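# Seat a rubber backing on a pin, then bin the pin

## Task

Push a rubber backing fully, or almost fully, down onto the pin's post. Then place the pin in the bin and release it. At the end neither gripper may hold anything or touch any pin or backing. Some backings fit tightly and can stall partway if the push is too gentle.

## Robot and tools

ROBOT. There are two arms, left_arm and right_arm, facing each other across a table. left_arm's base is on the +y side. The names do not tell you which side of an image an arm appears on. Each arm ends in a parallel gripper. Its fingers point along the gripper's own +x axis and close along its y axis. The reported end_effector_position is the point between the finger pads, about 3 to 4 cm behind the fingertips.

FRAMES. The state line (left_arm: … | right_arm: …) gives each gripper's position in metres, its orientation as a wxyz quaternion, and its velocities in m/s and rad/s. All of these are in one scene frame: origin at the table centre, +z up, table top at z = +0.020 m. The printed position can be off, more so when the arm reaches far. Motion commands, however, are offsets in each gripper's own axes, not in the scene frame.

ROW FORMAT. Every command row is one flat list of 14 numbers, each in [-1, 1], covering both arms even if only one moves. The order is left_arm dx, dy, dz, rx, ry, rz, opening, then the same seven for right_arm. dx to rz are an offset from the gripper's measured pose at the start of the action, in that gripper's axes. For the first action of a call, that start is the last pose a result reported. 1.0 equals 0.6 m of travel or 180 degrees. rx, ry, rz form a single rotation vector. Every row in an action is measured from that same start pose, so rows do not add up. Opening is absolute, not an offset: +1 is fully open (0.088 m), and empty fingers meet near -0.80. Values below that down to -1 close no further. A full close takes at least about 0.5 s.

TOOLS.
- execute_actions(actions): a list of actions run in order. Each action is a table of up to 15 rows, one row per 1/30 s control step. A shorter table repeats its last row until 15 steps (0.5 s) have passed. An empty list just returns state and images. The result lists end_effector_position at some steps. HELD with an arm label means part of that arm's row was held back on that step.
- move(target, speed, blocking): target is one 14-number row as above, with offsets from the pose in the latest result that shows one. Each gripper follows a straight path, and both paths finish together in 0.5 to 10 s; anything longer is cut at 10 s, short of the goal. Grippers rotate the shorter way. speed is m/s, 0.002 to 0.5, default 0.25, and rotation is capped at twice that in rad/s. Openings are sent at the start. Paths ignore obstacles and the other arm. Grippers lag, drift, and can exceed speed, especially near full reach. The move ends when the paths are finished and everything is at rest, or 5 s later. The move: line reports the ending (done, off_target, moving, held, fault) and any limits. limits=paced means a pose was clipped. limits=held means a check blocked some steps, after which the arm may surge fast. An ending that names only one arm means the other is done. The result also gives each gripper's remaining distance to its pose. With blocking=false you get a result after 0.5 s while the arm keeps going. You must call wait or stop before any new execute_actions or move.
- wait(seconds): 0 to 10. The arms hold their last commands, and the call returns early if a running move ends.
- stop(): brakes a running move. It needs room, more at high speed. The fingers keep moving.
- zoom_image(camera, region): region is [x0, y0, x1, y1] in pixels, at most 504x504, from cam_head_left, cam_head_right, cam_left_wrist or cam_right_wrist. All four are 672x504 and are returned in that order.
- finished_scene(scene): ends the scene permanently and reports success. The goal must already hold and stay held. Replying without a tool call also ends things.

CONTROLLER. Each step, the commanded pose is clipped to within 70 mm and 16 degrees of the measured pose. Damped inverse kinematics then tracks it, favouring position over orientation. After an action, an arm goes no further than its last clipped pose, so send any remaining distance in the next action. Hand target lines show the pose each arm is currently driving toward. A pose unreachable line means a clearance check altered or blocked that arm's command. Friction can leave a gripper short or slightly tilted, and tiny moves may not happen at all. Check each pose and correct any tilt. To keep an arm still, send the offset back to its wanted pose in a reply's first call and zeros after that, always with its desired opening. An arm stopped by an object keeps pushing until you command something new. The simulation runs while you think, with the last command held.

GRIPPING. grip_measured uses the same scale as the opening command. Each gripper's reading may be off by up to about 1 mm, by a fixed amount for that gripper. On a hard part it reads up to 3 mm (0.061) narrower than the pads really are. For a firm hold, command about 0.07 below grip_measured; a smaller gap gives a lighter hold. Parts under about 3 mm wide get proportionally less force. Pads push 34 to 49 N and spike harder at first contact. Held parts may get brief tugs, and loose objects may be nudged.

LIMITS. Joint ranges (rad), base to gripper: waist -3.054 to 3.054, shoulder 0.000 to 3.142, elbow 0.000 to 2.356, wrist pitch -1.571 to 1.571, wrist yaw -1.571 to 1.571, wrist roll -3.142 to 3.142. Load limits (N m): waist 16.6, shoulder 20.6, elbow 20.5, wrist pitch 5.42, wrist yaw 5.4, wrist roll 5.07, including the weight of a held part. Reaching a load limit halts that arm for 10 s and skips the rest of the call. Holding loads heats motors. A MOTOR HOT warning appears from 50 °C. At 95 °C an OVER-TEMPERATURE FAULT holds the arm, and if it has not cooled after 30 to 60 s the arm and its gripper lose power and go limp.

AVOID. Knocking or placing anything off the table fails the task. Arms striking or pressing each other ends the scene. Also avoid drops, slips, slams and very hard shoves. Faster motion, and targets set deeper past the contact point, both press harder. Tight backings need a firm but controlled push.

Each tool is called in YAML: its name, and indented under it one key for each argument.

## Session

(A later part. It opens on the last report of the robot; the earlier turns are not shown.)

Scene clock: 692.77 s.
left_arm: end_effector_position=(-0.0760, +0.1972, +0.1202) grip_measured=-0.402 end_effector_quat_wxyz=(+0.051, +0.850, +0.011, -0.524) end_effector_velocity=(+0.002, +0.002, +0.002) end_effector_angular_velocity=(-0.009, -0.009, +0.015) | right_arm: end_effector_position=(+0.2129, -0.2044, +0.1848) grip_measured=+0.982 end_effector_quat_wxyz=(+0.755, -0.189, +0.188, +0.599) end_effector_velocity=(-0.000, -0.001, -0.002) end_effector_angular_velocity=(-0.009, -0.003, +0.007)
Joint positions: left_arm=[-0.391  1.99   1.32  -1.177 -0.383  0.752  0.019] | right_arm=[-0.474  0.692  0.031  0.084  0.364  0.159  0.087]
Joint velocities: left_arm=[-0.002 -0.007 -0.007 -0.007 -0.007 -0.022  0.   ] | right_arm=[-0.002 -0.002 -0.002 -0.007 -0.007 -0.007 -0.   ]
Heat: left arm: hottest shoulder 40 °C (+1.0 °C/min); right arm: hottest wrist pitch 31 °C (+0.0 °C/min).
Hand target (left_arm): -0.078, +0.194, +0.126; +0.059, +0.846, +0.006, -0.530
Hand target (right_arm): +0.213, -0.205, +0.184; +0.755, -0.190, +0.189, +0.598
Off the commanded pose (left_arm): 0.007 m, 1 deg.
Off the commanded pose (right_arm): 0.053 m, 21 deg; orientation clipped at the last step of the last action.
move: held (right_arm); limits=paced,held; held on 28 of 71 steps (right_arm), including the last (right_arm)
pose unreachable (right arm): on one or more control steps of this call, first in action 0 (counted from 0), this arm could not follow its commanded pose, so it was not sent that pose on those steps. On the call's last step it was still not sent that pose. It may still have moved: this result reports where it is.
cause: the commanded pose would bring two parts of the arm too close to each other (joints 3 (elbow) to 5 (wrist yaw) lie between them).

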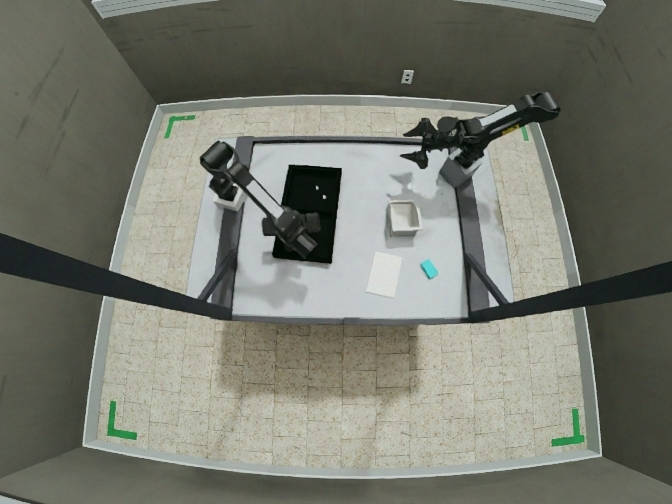

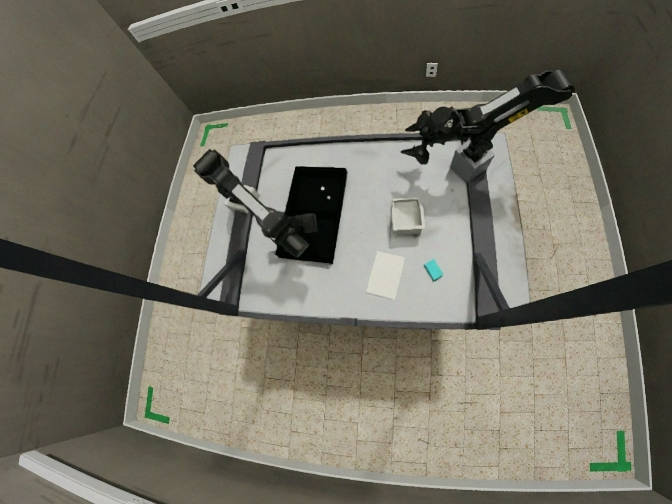

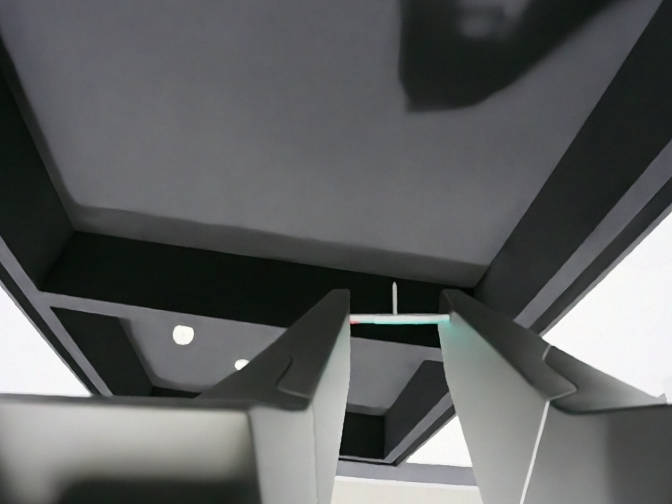

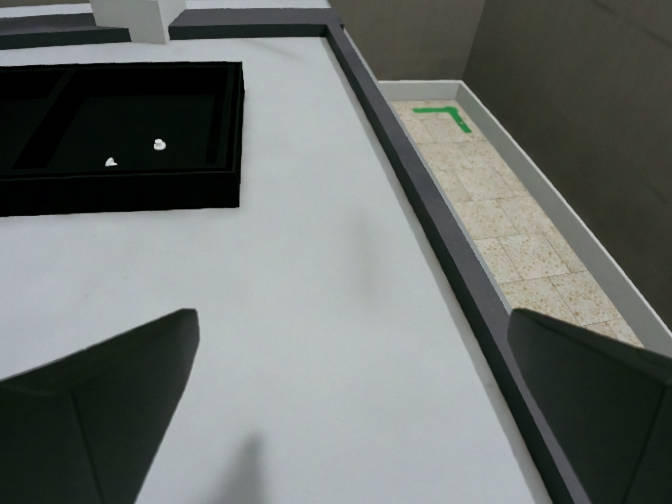

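move:
  target: [0.2130, 0.4977, -0.2667, -0.5381, -0.3624, 0.1667, -0.49, -0.0593, 0.0135, 0.073, -0.0722, 0.0458, 0.1341, 1]
  speed: 0.3

Scene clock: 736.47 s.
left_arm: end_effector_position=(+0.1485, -0.0822, +0.1012) grip_measured=-0.402 end_effector_quat_wxyz=(+0.740, +0.149, +0.158, -0.637) end_effector_velocity=(-0.000, -0.002, +0.004) end_effector_angular_velocity=(-0.013, +0.002, +0.007) | right_arm: end_effector_position=(+0.1988, -0.2113, +0.2384) grip_measured=+0.982 end_effector_quat_wxyz=(+0.572, -0.268, +0.211, +0.746) end_effector_velocity=(-0.003, -0.002, +0.000) end_effector_angular_velocity=(+0.000, +0.021, +0.009)
Joint positions: left_arm=[ 0.427  2.28   1.185  0.658 -0.009  0.016  0.019] | right_arm=[-0.917  0.668  0.37  -0.472 -0.398 -0.349  0.087]
Joint velocities: left_arm=[-0.002 -0.002  0.002  0.007 -0.007 -0.007 -0.   ] | right_arm=[-0.002 -0.007 -0.002 -0.007 -0.022  0.007 -0.   ]
Heat: left arm: hottest shoulder 42 °C (+2.0 °C/min); right arm: hottest wrist pitch 33 °C (+2.0 °C/min).
Hand target (left_arm): +0.151, -0.085, +0.100; +0.743, +0.145, +0.158, -0.634
Hand target (right_arm): +0.199, -0.211, +0.241; +0.572, -0.268, +0.210, +0.747
Off the commanded pose (left_arm): 0.007 m, 1 deg.
Off the commanded pose (right_arm): 0.002 m, 0 deg.
move: done

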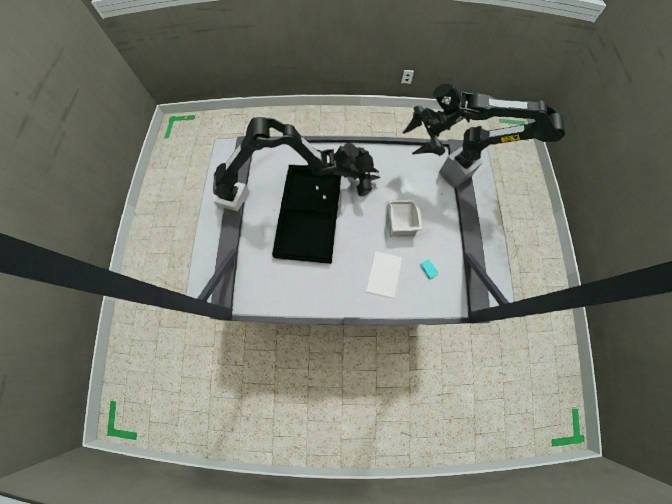

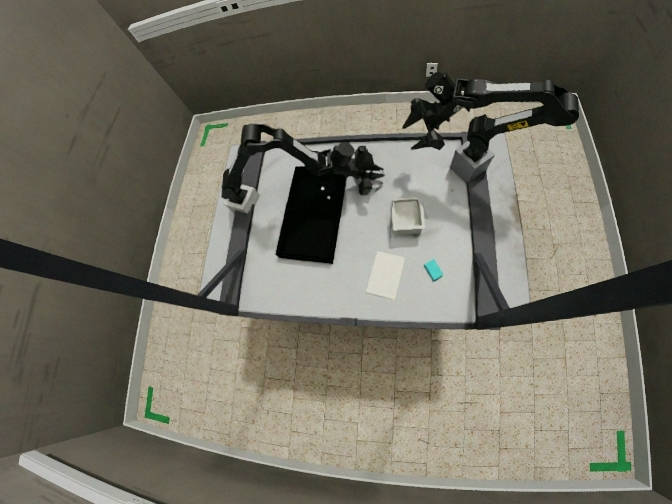

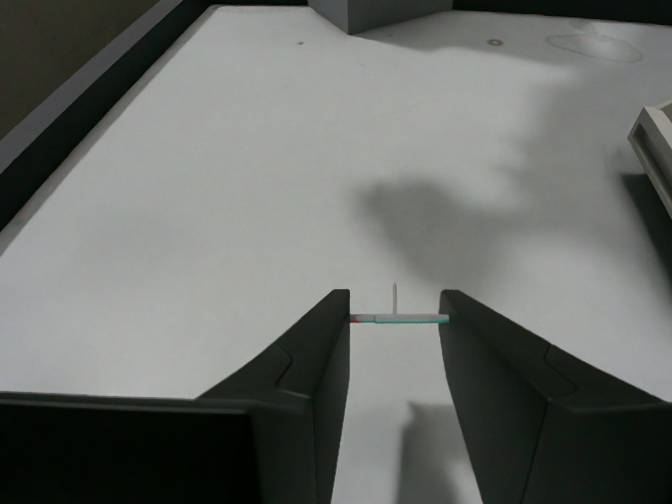

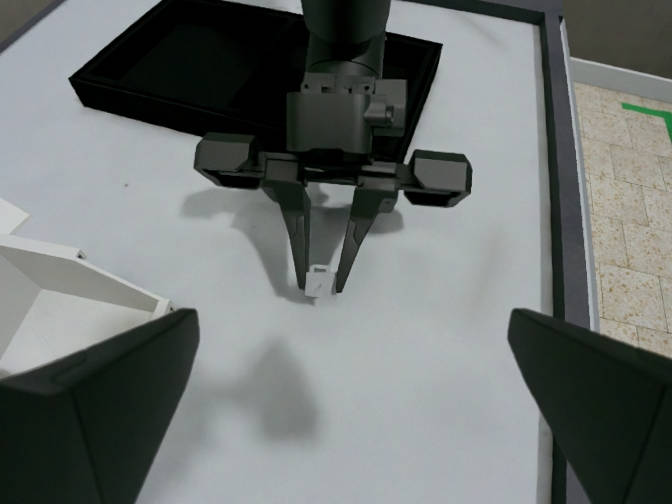

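zoom_image:
  camera: "cam_right_wrist"
  region: [270, 220, 380, 320]

Region (270, 220, 380, 320) of cam_right_wrist's 672x504 image, scaled by 4.582, with more detail than that image has; it fills the top 458 rows of this view, and the rest is white.

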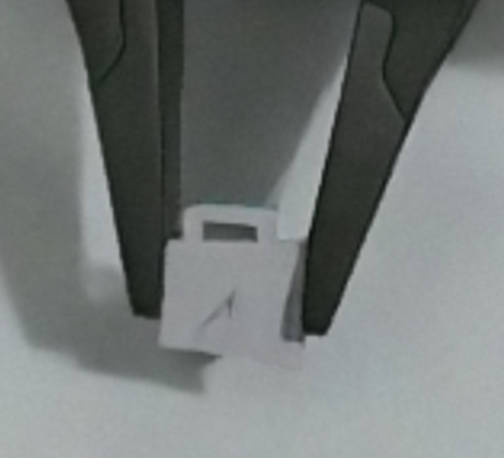

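move:
  target: [0.079, -0.0035, -0.0385, 0, -0.039, 0, -0.49, 0, 0, 0, 0, 0, 0, 1]
  speed: 0.1

Scene clock: 754.27 s.
left_arm: end_effector_position=(+0.1526, -0.1124, +0.0633) grip_measured=-0.402 end_effector_quat_wxyz=(+0.749, +0.109, +0.113, -0.644) end_effector_velocity=(-0.000, -0.001, -0.003) end_effector_angular_velocity=(+0.007, +0.006, +0.007) | right_arm: end_effector_position=(+0.1989, -0.2113, +0.2383) grip_measured=+0.982 end_effector_quat_wxyz=(+0.572, -0.268, +0.211, +0.746) end_effector_velocity=(-0.001, -0.002, -0.004) end_effector_angular_velocity=(-0.011, -0.007, +0.017)
Joint positions: left_arm=[ 0.426  2.517  1.313  0.889 -0.009  0.016  0.019] | right_arm=[-0.917  0.668  0.37  -0.472 -0.398 -0.349  0.087]
Joint velocities: left_arm=[-0.002  0.007  0.007 -0.007 -0.007 -0.007 -0.   ] | right_arm=[-0.002  0.002 -0.007 -0.007 -0.007 -0.022 -0.   ]
Heat: left arm: hottest shoulder 42 °C (+2.0 °C/min); right arm: hottest wrist pitch 33 °C (+2.0 °C/min).
Hand target (left_arm): +0.151, -0.114, +0.060; +0.748, +0.109, +0.113, -0.644
Hand target (right_arm): +0.199, -0.211, +0.238; +0.572, -0.268, +0.211, +0.746
Off the commanded pose (left_arm): 0.004 m, 0 deg.
Off the commanded pose (right_arm): 0.000 m, 0 deg.
move: done

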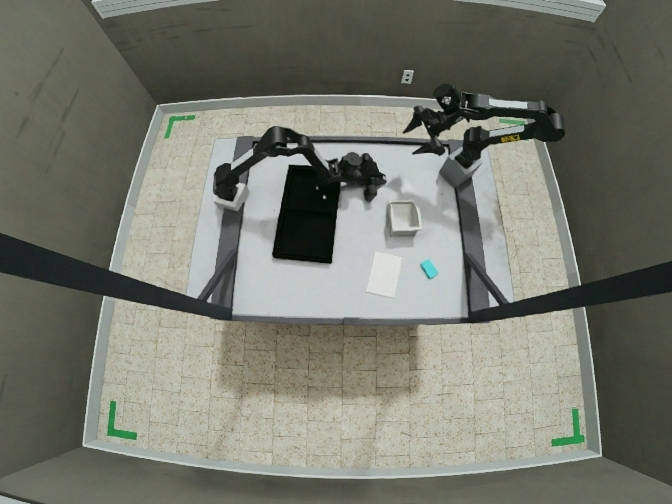

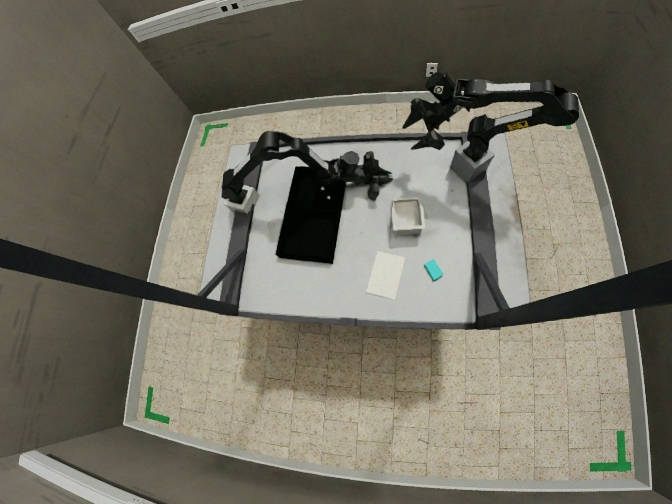

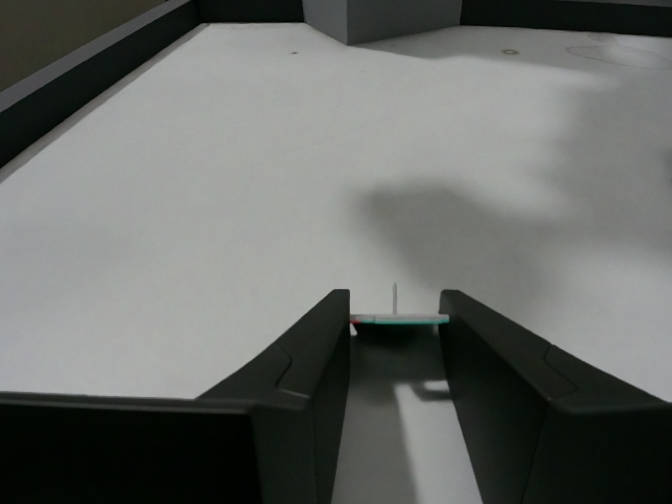

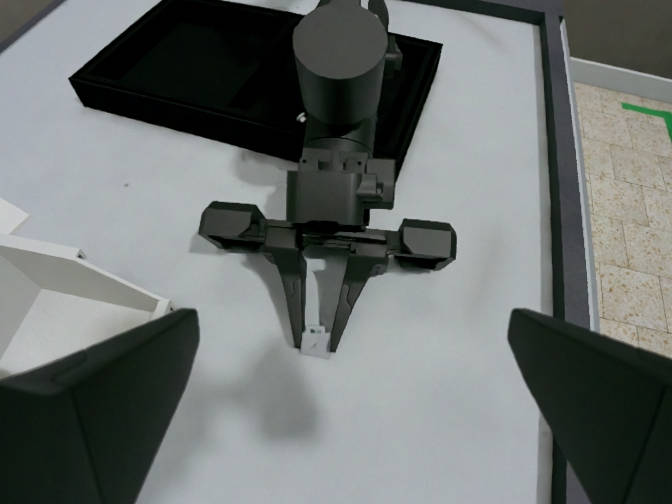

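zoom_image:
  camera: "cam_left_wrist"
  region: [310, 260, 490, 420]

zoom_image:
  camera: "cam_right_wrist"
  region: [260, 290, 370, 390]

Region (310, 260, 490, 420) of cam_left_wrist's 672x504 image, scaled by 2.800, with more detail than that image has.

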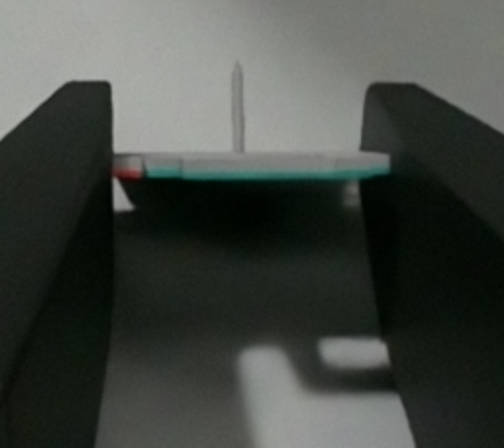

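Region (260, 290, 370, 390) of cam_right_wrist's 672x504 image, scaled by 4.582, with more detail than that image has; it fills the top 458 rows of this view, and the rest is white.

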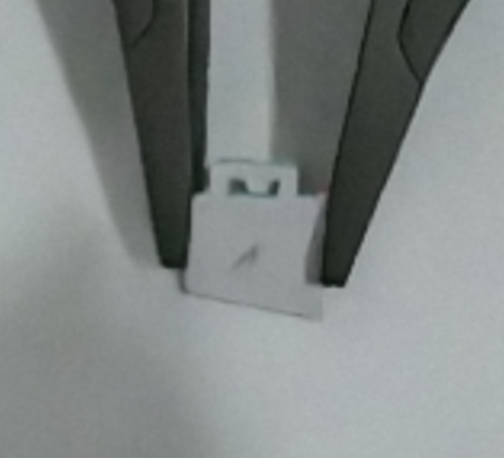

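execute_actions:
  actions:
    - [[0,0,0,0,0,0,-0.40,0,0,0,0,0,0,1],[0,0,0,0,0,0,-0.38,0,0,0,0,0,0,1],[0,0,0,0,0,0,-0.37,0,0,0,0,0,0,1],[0,0,0,0,0,0,-0.36,0,0,0,0,0,0,1],[0,0,0,0,0,0,-0.355,0,0,0,0,0,0,1],[0,0,0,0,0,0,-0.35,0,0,0,0,0,0,1],[0,0,0,0,0,0,-0.345,0,0,0,0,0,0,1],[0,0,0,0,0,0,-0.34,0,0,0,0,0,0,1],[0,0,0,0,0,0,-0.335,0,0,0,0,0,0,1],[0,0,0,0,0,0,-0.33,0,0,0,0,0,0,1],[0,0,0,0,0,0,-0.32,0,0,0,0,0,0,1],[0,0,0,0,0,0,-0.31,0,0,0,0,0,0,1],[0,0,0,0,0,0,-0.30,0,0,0,0,0,0,1],[0,0,0,0,0,0,-0.28,0,0,0,0,0,0,1],[0,0,0,0,0,0,-0.25,0,0,0,0,0,0,1]]
    - [[0,0,0,0,0,0,-0.1,0,0,0,0,0,0,1]]

Scene clock: 775.40 s.
left_arm: end_effector_position=(+0.1527, -0.1126, +0.0634) grip_measured=-0.104 end_effector_quat_wxyz=(+0.749, +0.109, +0.113, -0.644) end_effector_velocity=(+0.000, +0.001, +0.000) end_effector_angular_velocity=(-0.004, +0.009, -0.002) | right_arm: end_effector_position=(+0.1989, -0.2113, +0.2383) grip_measured=+0.982 end_effector_quat_wxyz=(+0.572, -0.268, +0.211, +0.746) end_effector_velocity=(-0.001, -0.001, -0.001) end_effector_angular_velocity=(-0.004, +0.001, +0.008)
Joint positions: left_arm=[ 0.426  2.518  1.314  0.889 -0.009  0.016  0.034] | right_arm=[-0.917  0.668  0.37  -0.472 -0.398 -0.349  0.087]
Joint velocities: left_arm=[ 0.002 -0.002 -0.007  0.007  0.007 -0.007  0.   ] | right_arm=[-0.002 -0.002 -0.002 -0.007 -0.007 -0.007 -0.   ]
Heat: left arm: hottest shoulder 43 °C (+2.0 °C/min); right arm: hottest wrist pitch 33 °C (+0.0 °C/min).
Hand target (left_arm): +0.153, -0.113, +0.063; +0.749, +0.109, +0.113, -0.644
Hand target (right_arm): +0.199, -0.211, +0.238; +0.572, -0.268, +0.211, +0.746
Off the commanded pose (left_arm): 0.000 m, 0 deg.
Off the commanded pose (right_arm): 0.000 m, 0 deg.
Step readings (end_effector_position; steps 1 to 15: 1st action; 16 to 30: 2nd action):
0: left_arm (+0.1527, -0.1126, +0.0634) | right_arm (+0.1989, -0.2113, +0.2383)
1: left_arm (+0.1527, -0.1126, +0.0634) | right_arm (+0.1989, -0.2113, +0.2383)
2: left_arm (+0.1527, -0.1126, +0.0634) | right_arm (+0.1989, -0.2113, +0.2383)
4: left_arm (+0.1527, -0.1126, +0.0634) | right_arm (+0.1989, -0.2113, +0.2383)
8: left_arm (+0.1527, -0.1126, +0.0634) | right_arm (+0.1989, -0.2113, +0.2383)
15: left_arm (+0.1527, -0.1126, +0.0634) | right_arm (+0.1989, -0.2113, +0.2383)
16: left_arm (+0.1527, -0.1126, +0.0634) | right_arm (+0.1989, -0.2113, +0.2383)
17: left_arm (+0.1527, -0.1126, +0.0634) | right_arm (+0.1989, -0.2113, +0.2383)
19: left_arm (+0.1527, -0.1126, +0.0634) | right_arm (+0.1989, -0.2113, +0.2383)
23: left_arm (+0.1527, -0.1126, +0.0634) | right_arm (+0.1989, -0.2113, +0.2383)
30: end_effector_position above

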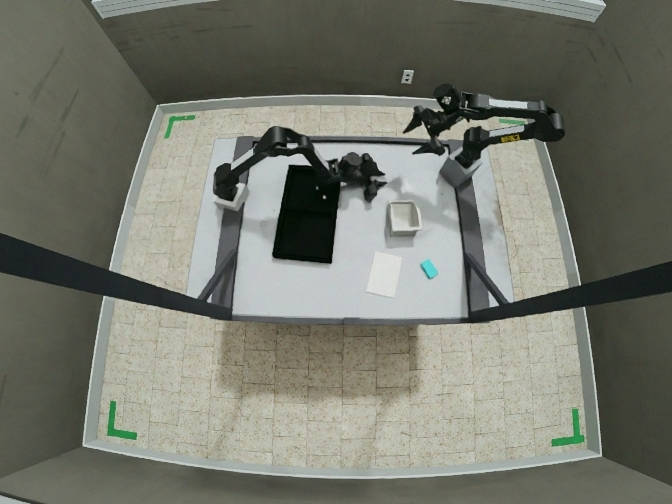

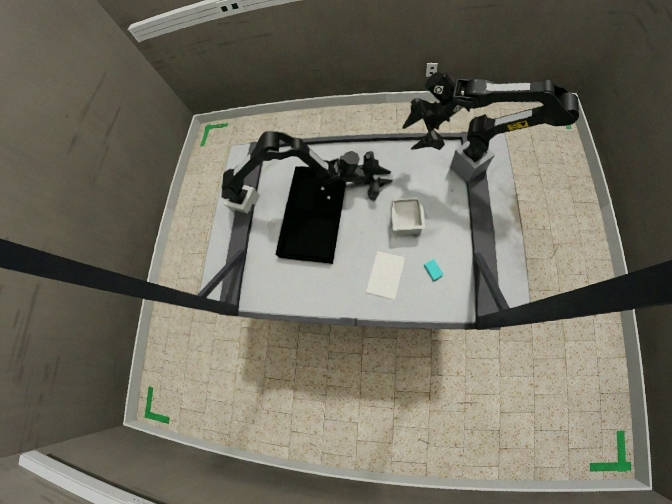

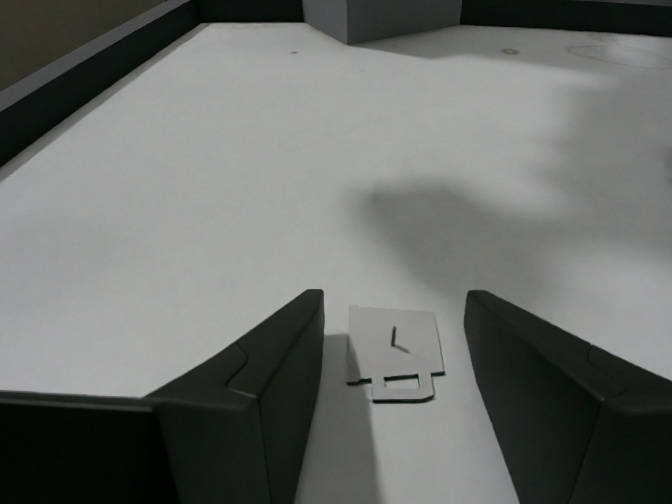

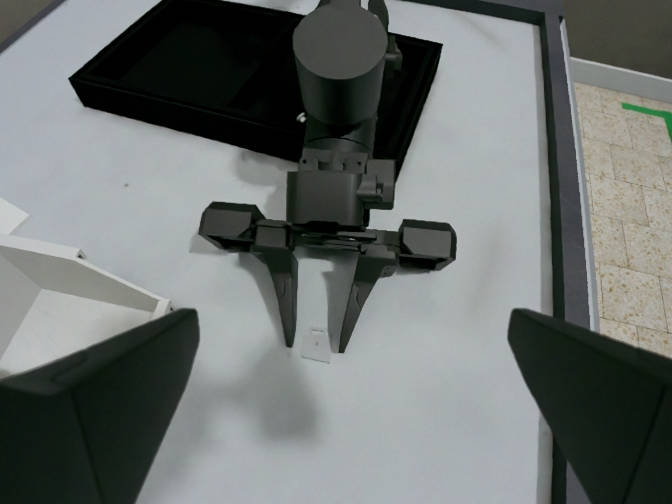

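move:
  target: [-0.07, 0, 0.08, 0, 0, 0, -0.1, 0, 0, 0, 0, 0, 0, 1]
  speed: 0.2

Scene clock: 804.33 s.
left_arm: end_effector_position=(+0.1494, -0.0900, +0.1181) grip_measured=-0.103 end_effector_quat_wxyz=(+0.748, +0.111, +0.114, -0.644) end_effector_velocity=(-0.000, +0.001, -0.001) end_effector_angular_velocity=(+0.009, -0.008, +0.002) | right_arm: end_effector_position=(+0.1989, -0.2113, +0.2383) grip_measured=+0.982 end_effector_quat_wxyz=(+0.572, -0.268, +0.211, +0.746) end_effector_velocity=(-0.002, -0.001, -0.001) end_effector_angular_velocity=(-0.004, +0.001, +0.012)
Joint positions: left_arm=[ 0.426  2.297  1.175  0.802 -0.009  0.016  0.034] | right_arm=[-0.917  0.668  0.37  -0.472 -0.398 -0.349  0.087]
Joint velocities: left_arm=[-0.002 -0.002 -0.002 -0.007 -0.007  0.007 -0.   ] | right_arm=[ 0.002 -0.002 -0.002 -0.007 -0.007 -0.007 -0.   ]
Heat: left arm: hottest shoulder 47 °C (+5.0 °C/min); right arm: hottest elbow 33 °C (+0.0 °C/min).
Hand target (left_arm): +0.149, -0.089, +0.122; +0.749, +0.109, +0.113, -0.644
Hand target (right_arm): +0.199, -0.211, +0.238; +0.572, -0.268, +0.211, +0.746
Off the commanded pose (left_arm): 0.005 m, 0 deg.
Off the commanded pose (right_arm): 0.000 m, 0 deg.
move: done

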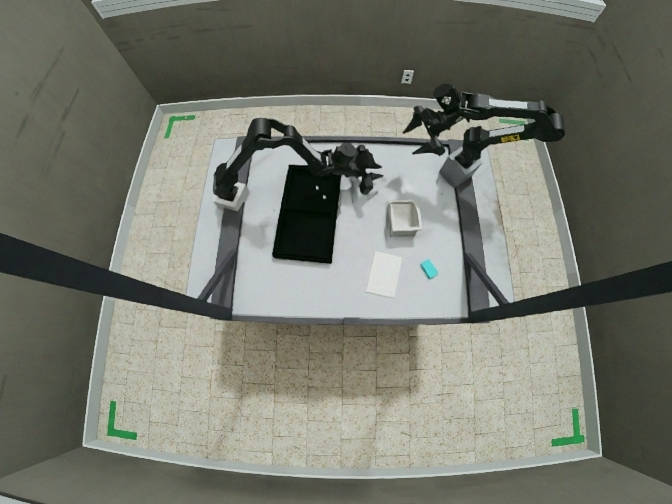

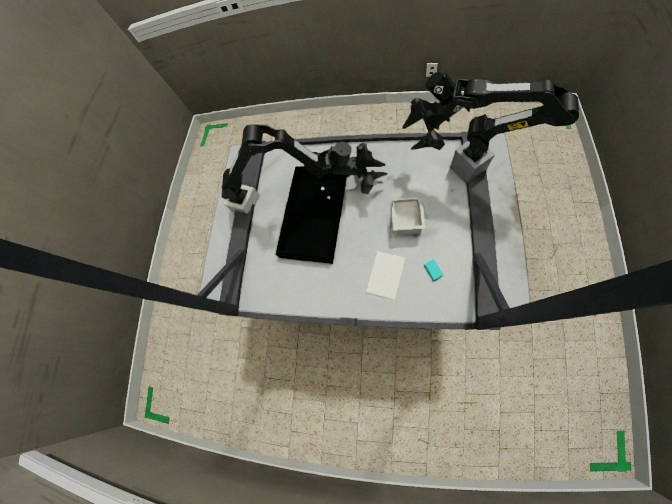

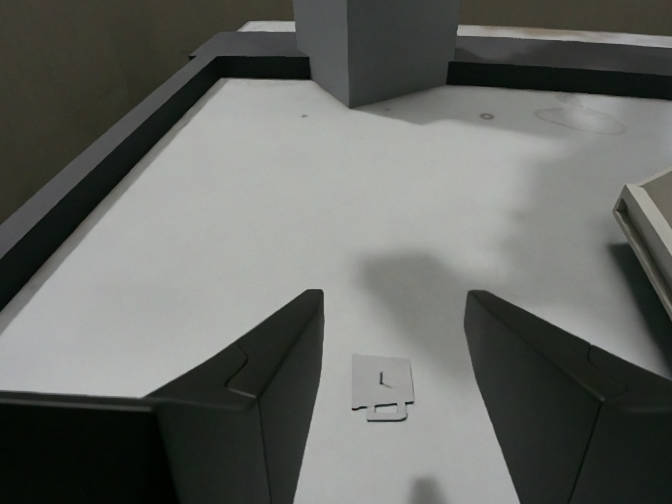

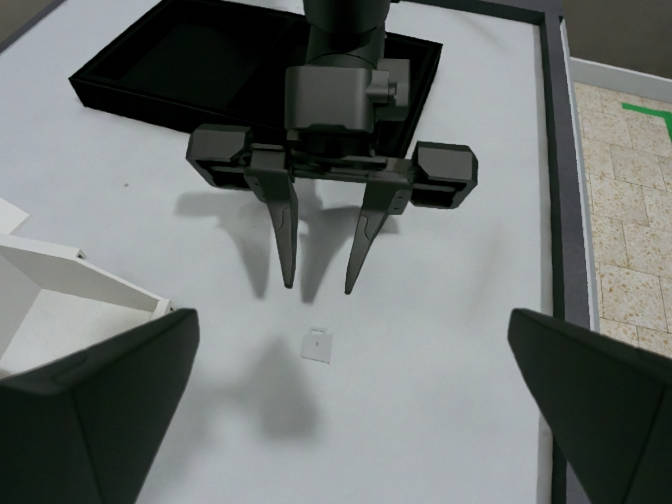

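move:
  target: [-0.7142, -0.3942, -0.0488, 0.1277, 0.0561, -0.2986, -0.1, 0.339, 0.0603, 0.1343, 0.0065, 0.1950, -0.0073, -0.19]
  speed: 0.3

Scene clock: 832.27 s.
left_arm: end_effector_position=(-0.1435, +0.2878, +0.2194) grip_measured=-0.103 end_effector_quat_wxyz=(+0.327, +0.244, +0.093, -0.908) end_effector_velocity=(+0.002, -0.001, -0.001) end_effector_angular_velocity=(-0.007, -0.010, +0.023) | right_arm: end_effector_position=(+0.1125, -0.0211, +0.1760) grip_measured=-0.188 end_effector_quat_wxyz=(+0.495, -0.476, +0.375, +0.622) end_effector_velocity=(-0.000, -0.001, -0.001) end_effector_angular_velocity=(-0.012, +0.021, -0.009)
Joint positions: left_arm=[-0.572  0.825  0.392 -0.095  0.023  0.003  0.034] | right_arm=[-0.444  1.984  1.384 -0.703 -0.001 -0.022  0.03 ]
Joint velocities: left_arm=[-0.012 -0.007 -0.002 -0.007 -0.037 -0.007 -0.   ] | right_arm=[-0.007  0.002  0.002 -0.007 -0.022  0.007 -0.   ]
Heat: left arm: hottest shoulder 49 °C (+6.0 °C/min); right arm: hottest elbow 33 °C (+0.0 °C/min). Fold the left arm in close to its base before you think long.
Hand target (left_arm): -0.145, +0.287, +0.228; -0.329, -0.234, -0.090, +0.910
Hand target (right_arm): +0.112, -0.021, +0.173; +0.494, -0.480, +0.377, +0.619
Off the commanded pose (left_arm): 0.004 m, 1 deg.
Off the commanded pose (right_arm): 0.007 m, 0 deg.
MOTOR HOT: a motor of the left arm reached 50 °C. Now the hottest motor of the left arm, joint 2 (shoulder), reports 49 °C. The temperature limit of the motors' drives, at which the controller stops that arm, is 95 °C. To cool a motor, set the load down, stop pushing, or move to a pose that needs little force.
move: done

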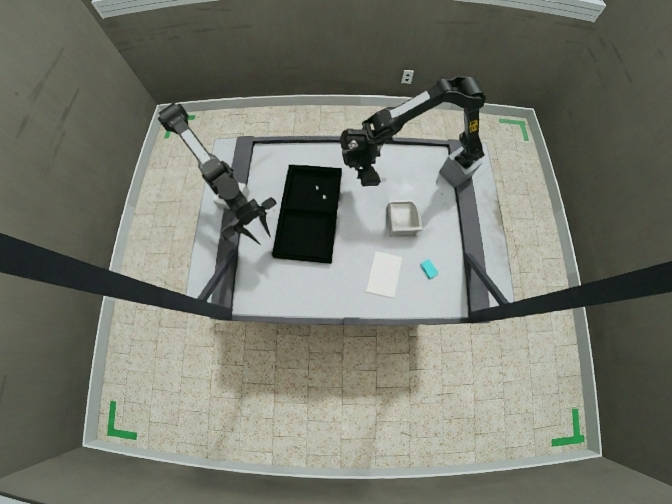

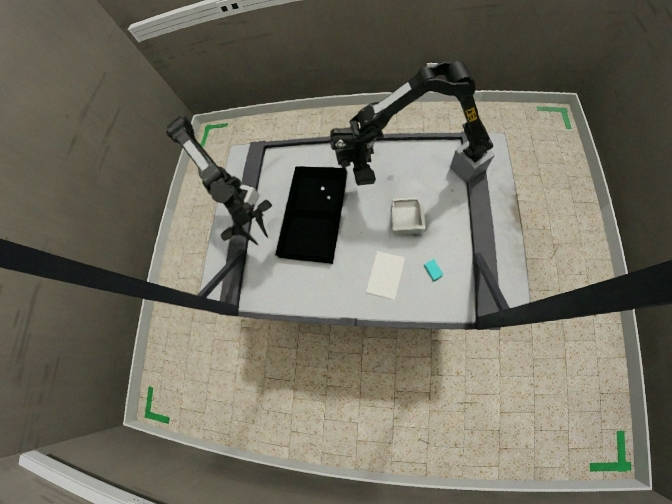

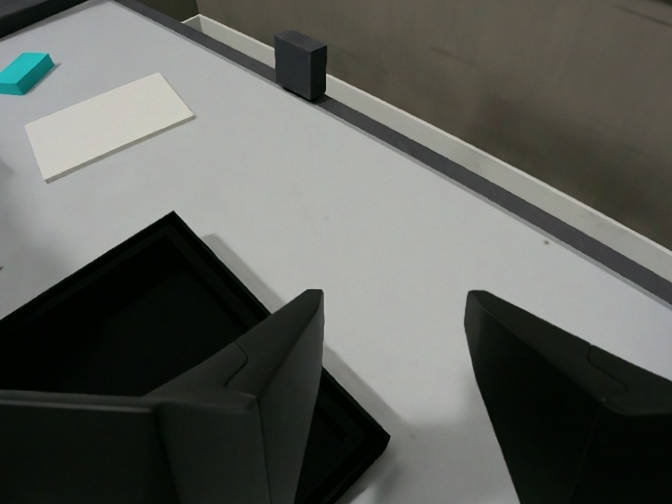

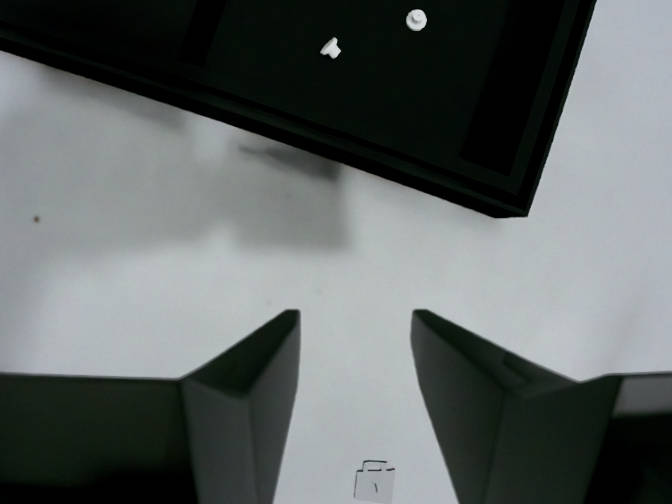

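zoom_image:
  camera: "cam_right_wrist"
  region: [300, 0, 450, 80]

Region (300, 0, 450, 80) of cam_right_wrist's 672x504 image, scaled by 3.360, with more detail than that image has; it fills the top 269 rows of this view, and the rest is white.

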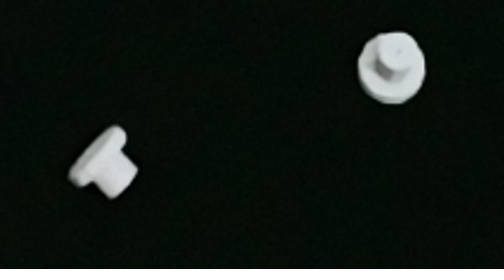

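execute_actions:
  actions: []

Scene clock: 862.27 s.
left_arm: end_effector_position=(-0.1435, +0.2879, +0.2195) grip_measured=-0.103 end_effector_quat_wxyz=(+0.328, +0.244, +0.093, -0.908) end_effector_velocity=(+0.002, -0.000, -0.001) end_effector_angular_velocity=(+0.004, -0.000, +0.012) | right_arm: end_effector_position=(+0.1125, -0.0211, +0.1759) grip_measured=-0.188 end_effector_quat_wxyz=(+0.495, -0.476, +0.375, +0.622) end_effector_velocity=(+0.000, -0.002, -0.002) end_effector_angular_velocity=(-0.013, +0.002, +0.007)
Joint positions: left_arm=[-0.572  0.824  0.392 -0.096  0.022  0.003  0.034] | right_arm=[-0.444  1.984  1.385 -0.704 -0.001 -0.022  0.03 ]
Joint velocities: left_arm=[ 0.002 -0.007 -0.002 -0.007 -0.007 -0.007 -0.   ] | right_arm=[-0.002  0.002 -0.002 -0.007 -0.007 -0.007  0.   ]
Heat: left arm: hottest shoulder 39 °C (-7.0 °C/min); right arm: hottest elbow 33 °C (+0.0 °C/min).
Hand target (left_arm): -0.145, +0.287, +0.228; -0.329, -0.233, -0.090, +0.910
Hand target (right_arm): +0.112, -0.021, +0.173; +0.494, -0.480, +0.377, +0.619
Off the commanded pose (left_arm): 0.004 m, 1 deg.
Off the commanded pose (right_arm): 0.007 m, 0 deg.
MOTOR HOT: cleared. Now the hottest motor of the left arm, joint 2 (shoulder), reports 39 °C.

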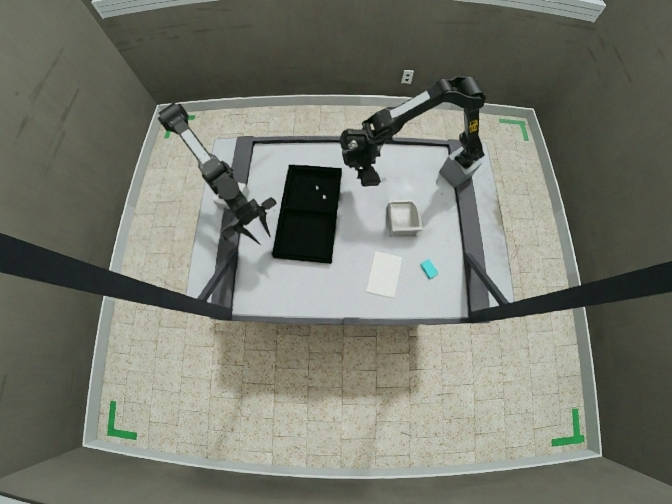

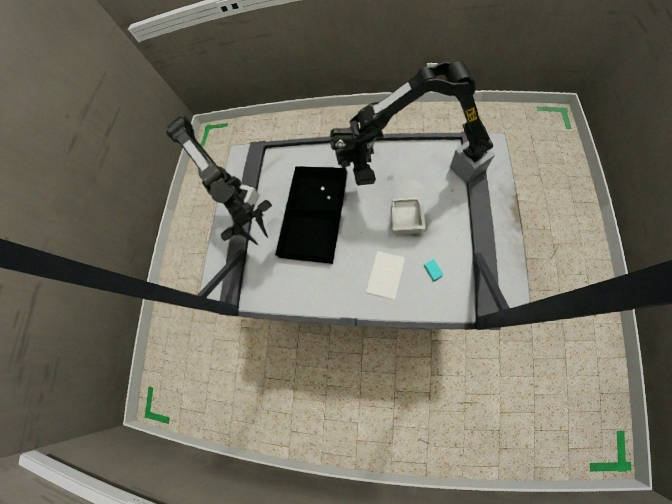

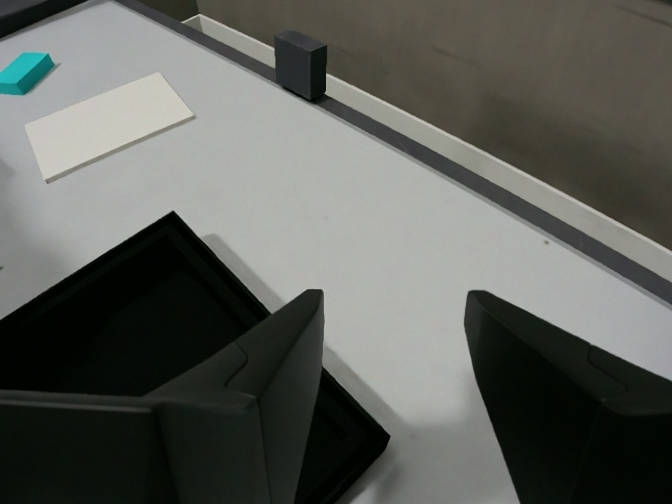

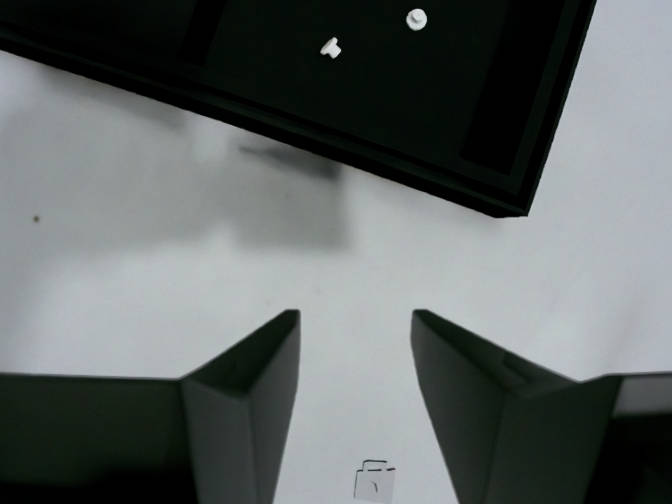

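move:
  target: [0,0,0,0,0,0,-0.1, 0.1335,-0.0543,0.1646,0.0235,0,-0.0065,-0.19]
  speed: 0.2

Scene clock: 913.97 s.
left_arm: end_effector_position=(-0.1435, +0.2879, +0.2195) grip_measured=-0.103 end_effector_quat_wxyz=(+0.328, +0.244, +0.093, -0.908) end_effector_velocity=(+0.001, +0.003, -0.006) end_effector_angular_velocity=(+0.035, -0.006, +0.002) | right_arm: end_effector_position=(+0.1168, +0.1012, +0.1339) grip_measured=-0.188 end_effector_quat_wxyz=(+0.520, -0.457, +0.389, +0.608) end_effector_velocity=(+0.001, -0.006, -0.006) end_effector_angular_velocity=(-0.032, +0.000, +0.007)
Joint positions: left_arm=[-0.572  0.824  0.392 -0.096  0.022  0.003  0.034] | right_arm=[-0.498  2.497  2.063 -0.854  0.001 -0.003  0.03 ]
Joint velocities: left_arm=[-0.002  0.002 -0.002 -0.022  0.007 -0.022 -0.   ] | right_arm=[-0.002  0.007 -0.002 -0.022 -0.007 -0.007 -0.   ]
Heat: left arm: hottest elbow 36 °C (-4.0 °C/min); right arm: hottest shoulder 33 °C (+0.0 °C/min).
Hand target (left_arm): -0.143, +0.288, +0.220; -0.328, -0.244, -0.093, +0.908
Hand target (right_arm): +0.118, +0.101, +0.127; +0.519, -0.461, +0.393, +0.603
Off the commanded pose (left_arm): 0.000 m, 0 deg.
Off the commanded pose (right_arm): 0.009 m, 1 deg.
move: off_target (right_arm)

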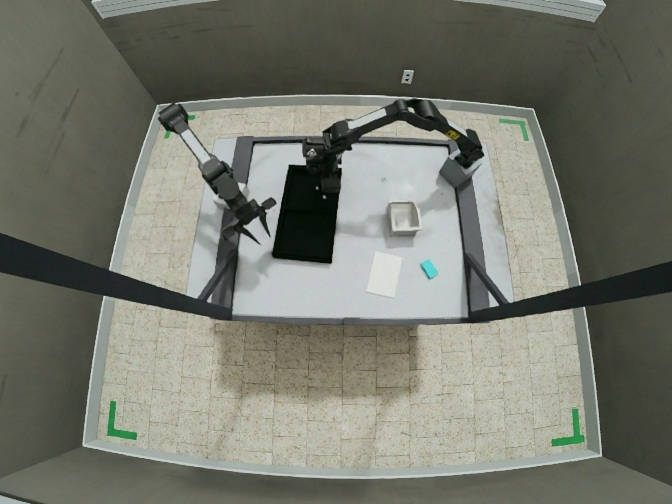

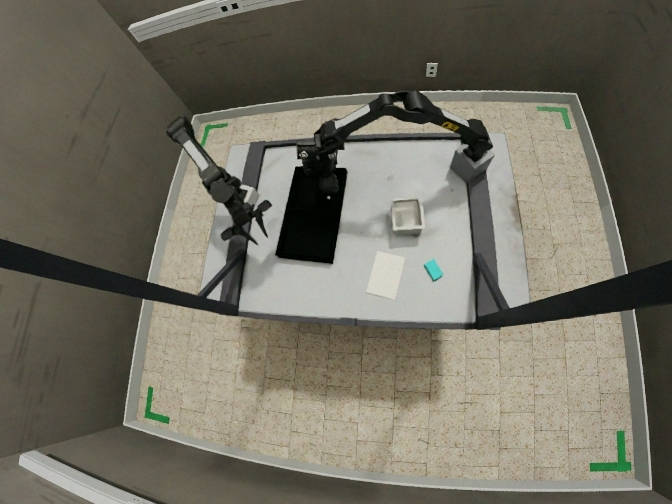

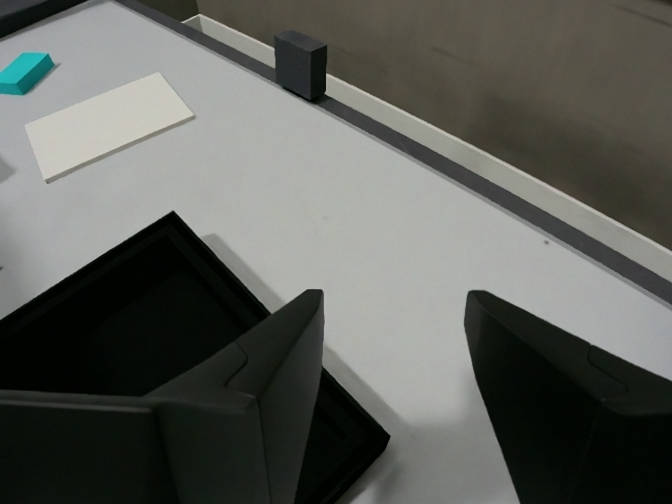

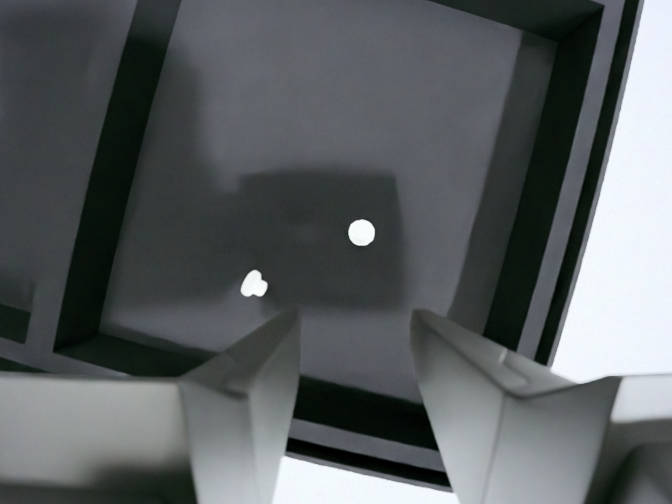

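move:
  target: [0,0,0,0,0,0,-0.1, 0.068,-0.003,0,0,0.005,0,-0.19]
  speed: 0.1

Scene clock: 925.33 s.
left_arm: end_effector_position=(-0.1435, +0.2879, +0.2195) grip_measured=-0.103 end_effector_quat_wxyz=(+0.328, +0.244, +0.093, -0.908) end_effector_velocity=(+0.001, +0.000, +0.000) end_effector_angular_velocity=(-0.006, -0.008, +0.000) | right_arm: end_effector_position=(+0.1160, +0.1130, +0.1013) grip_measured=-0.188 end_effector_quat_wxyz=(+0.519, -0.459, +0.391, +0.606) end_effector_velocity=(+0.000, -0.001, +0.002) end_effector_angular_velocity=(-0.003, +0.005, +0.007)
Joint positions: left_arm=[-0.572  0.824  0.392 -0.096  0.022  0.003  0.034] | right_arm=[-0.5    2.601  2.13  -0.824  0.001 -0.004  0.03 ]
Joint velocities: left_arm=[-0.002 -0.002  0.002 -0.007 -0.007  0.007 -0.   ] | right_arm=[-0.002 -0.002  0.002 -0.007 -0.007 -0.007 -0.   ]
Heat: left arm: hottest elbow 35 °C (-3.0 °C/min); right arm: hottest shoulder 36 °C (+3.0 °C/min).
Hand target (left_arm): -0.143, +0.288, +0.220; -0.328, -0.244, -0.093, +0.908
Hand target (right_arm): +0.117, +0.113, +0.095; +0.517, -0.462, +0.393, +0.604
Off the commanded pose (left_arm): 0.000 m, 0 deg.
Off the commanded pose (right_arm): 0.007 m, 0 deg.
move: done

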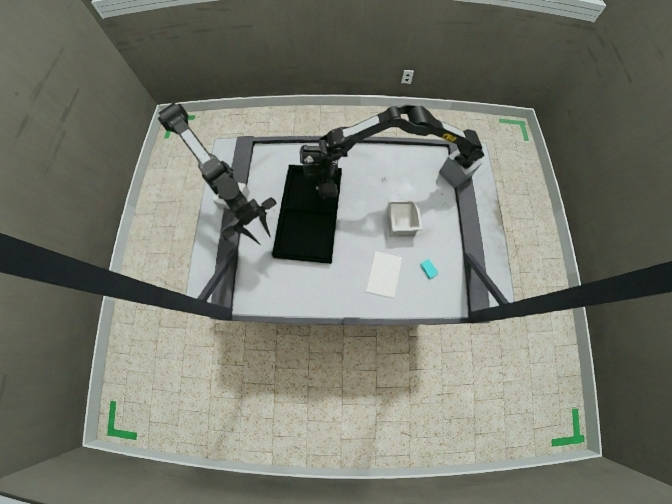

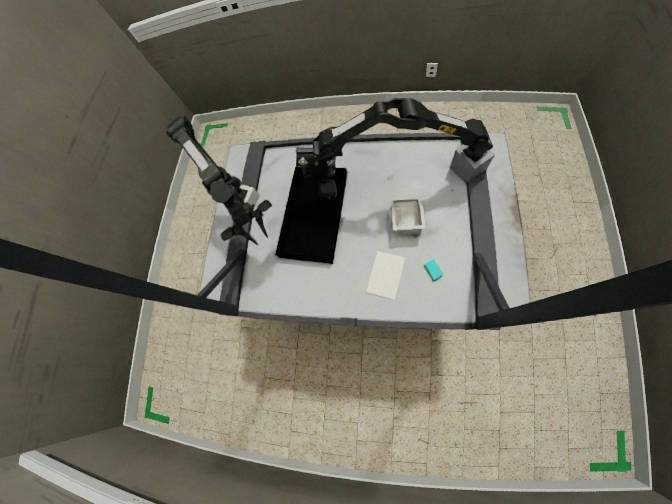

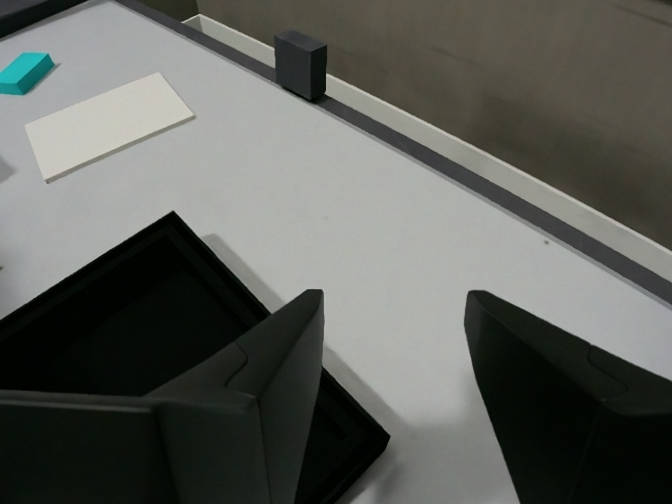

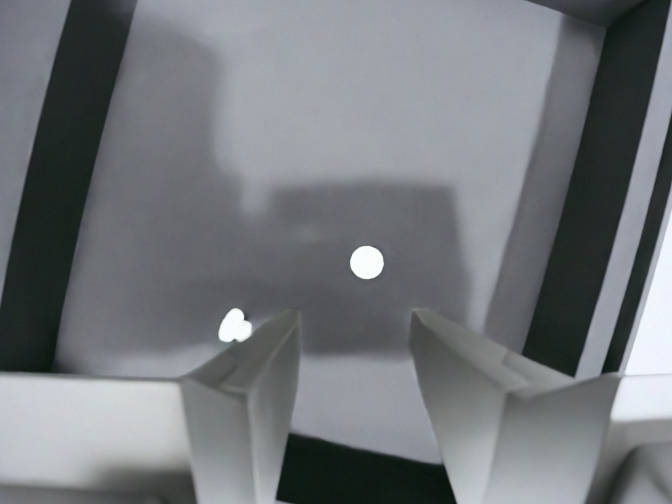

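zoom_image:
  camera: "cam_right_wrist"
  region: [200, 200, 480, 410]

Region (200, 200, 480, 410) of cam_right_wrist's 672x504 image, scaled by 1.800, with more detail than that image has; it fills the top 378 rows of this view, and the rest is white.

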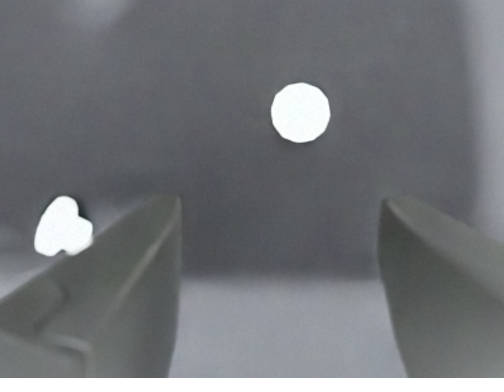

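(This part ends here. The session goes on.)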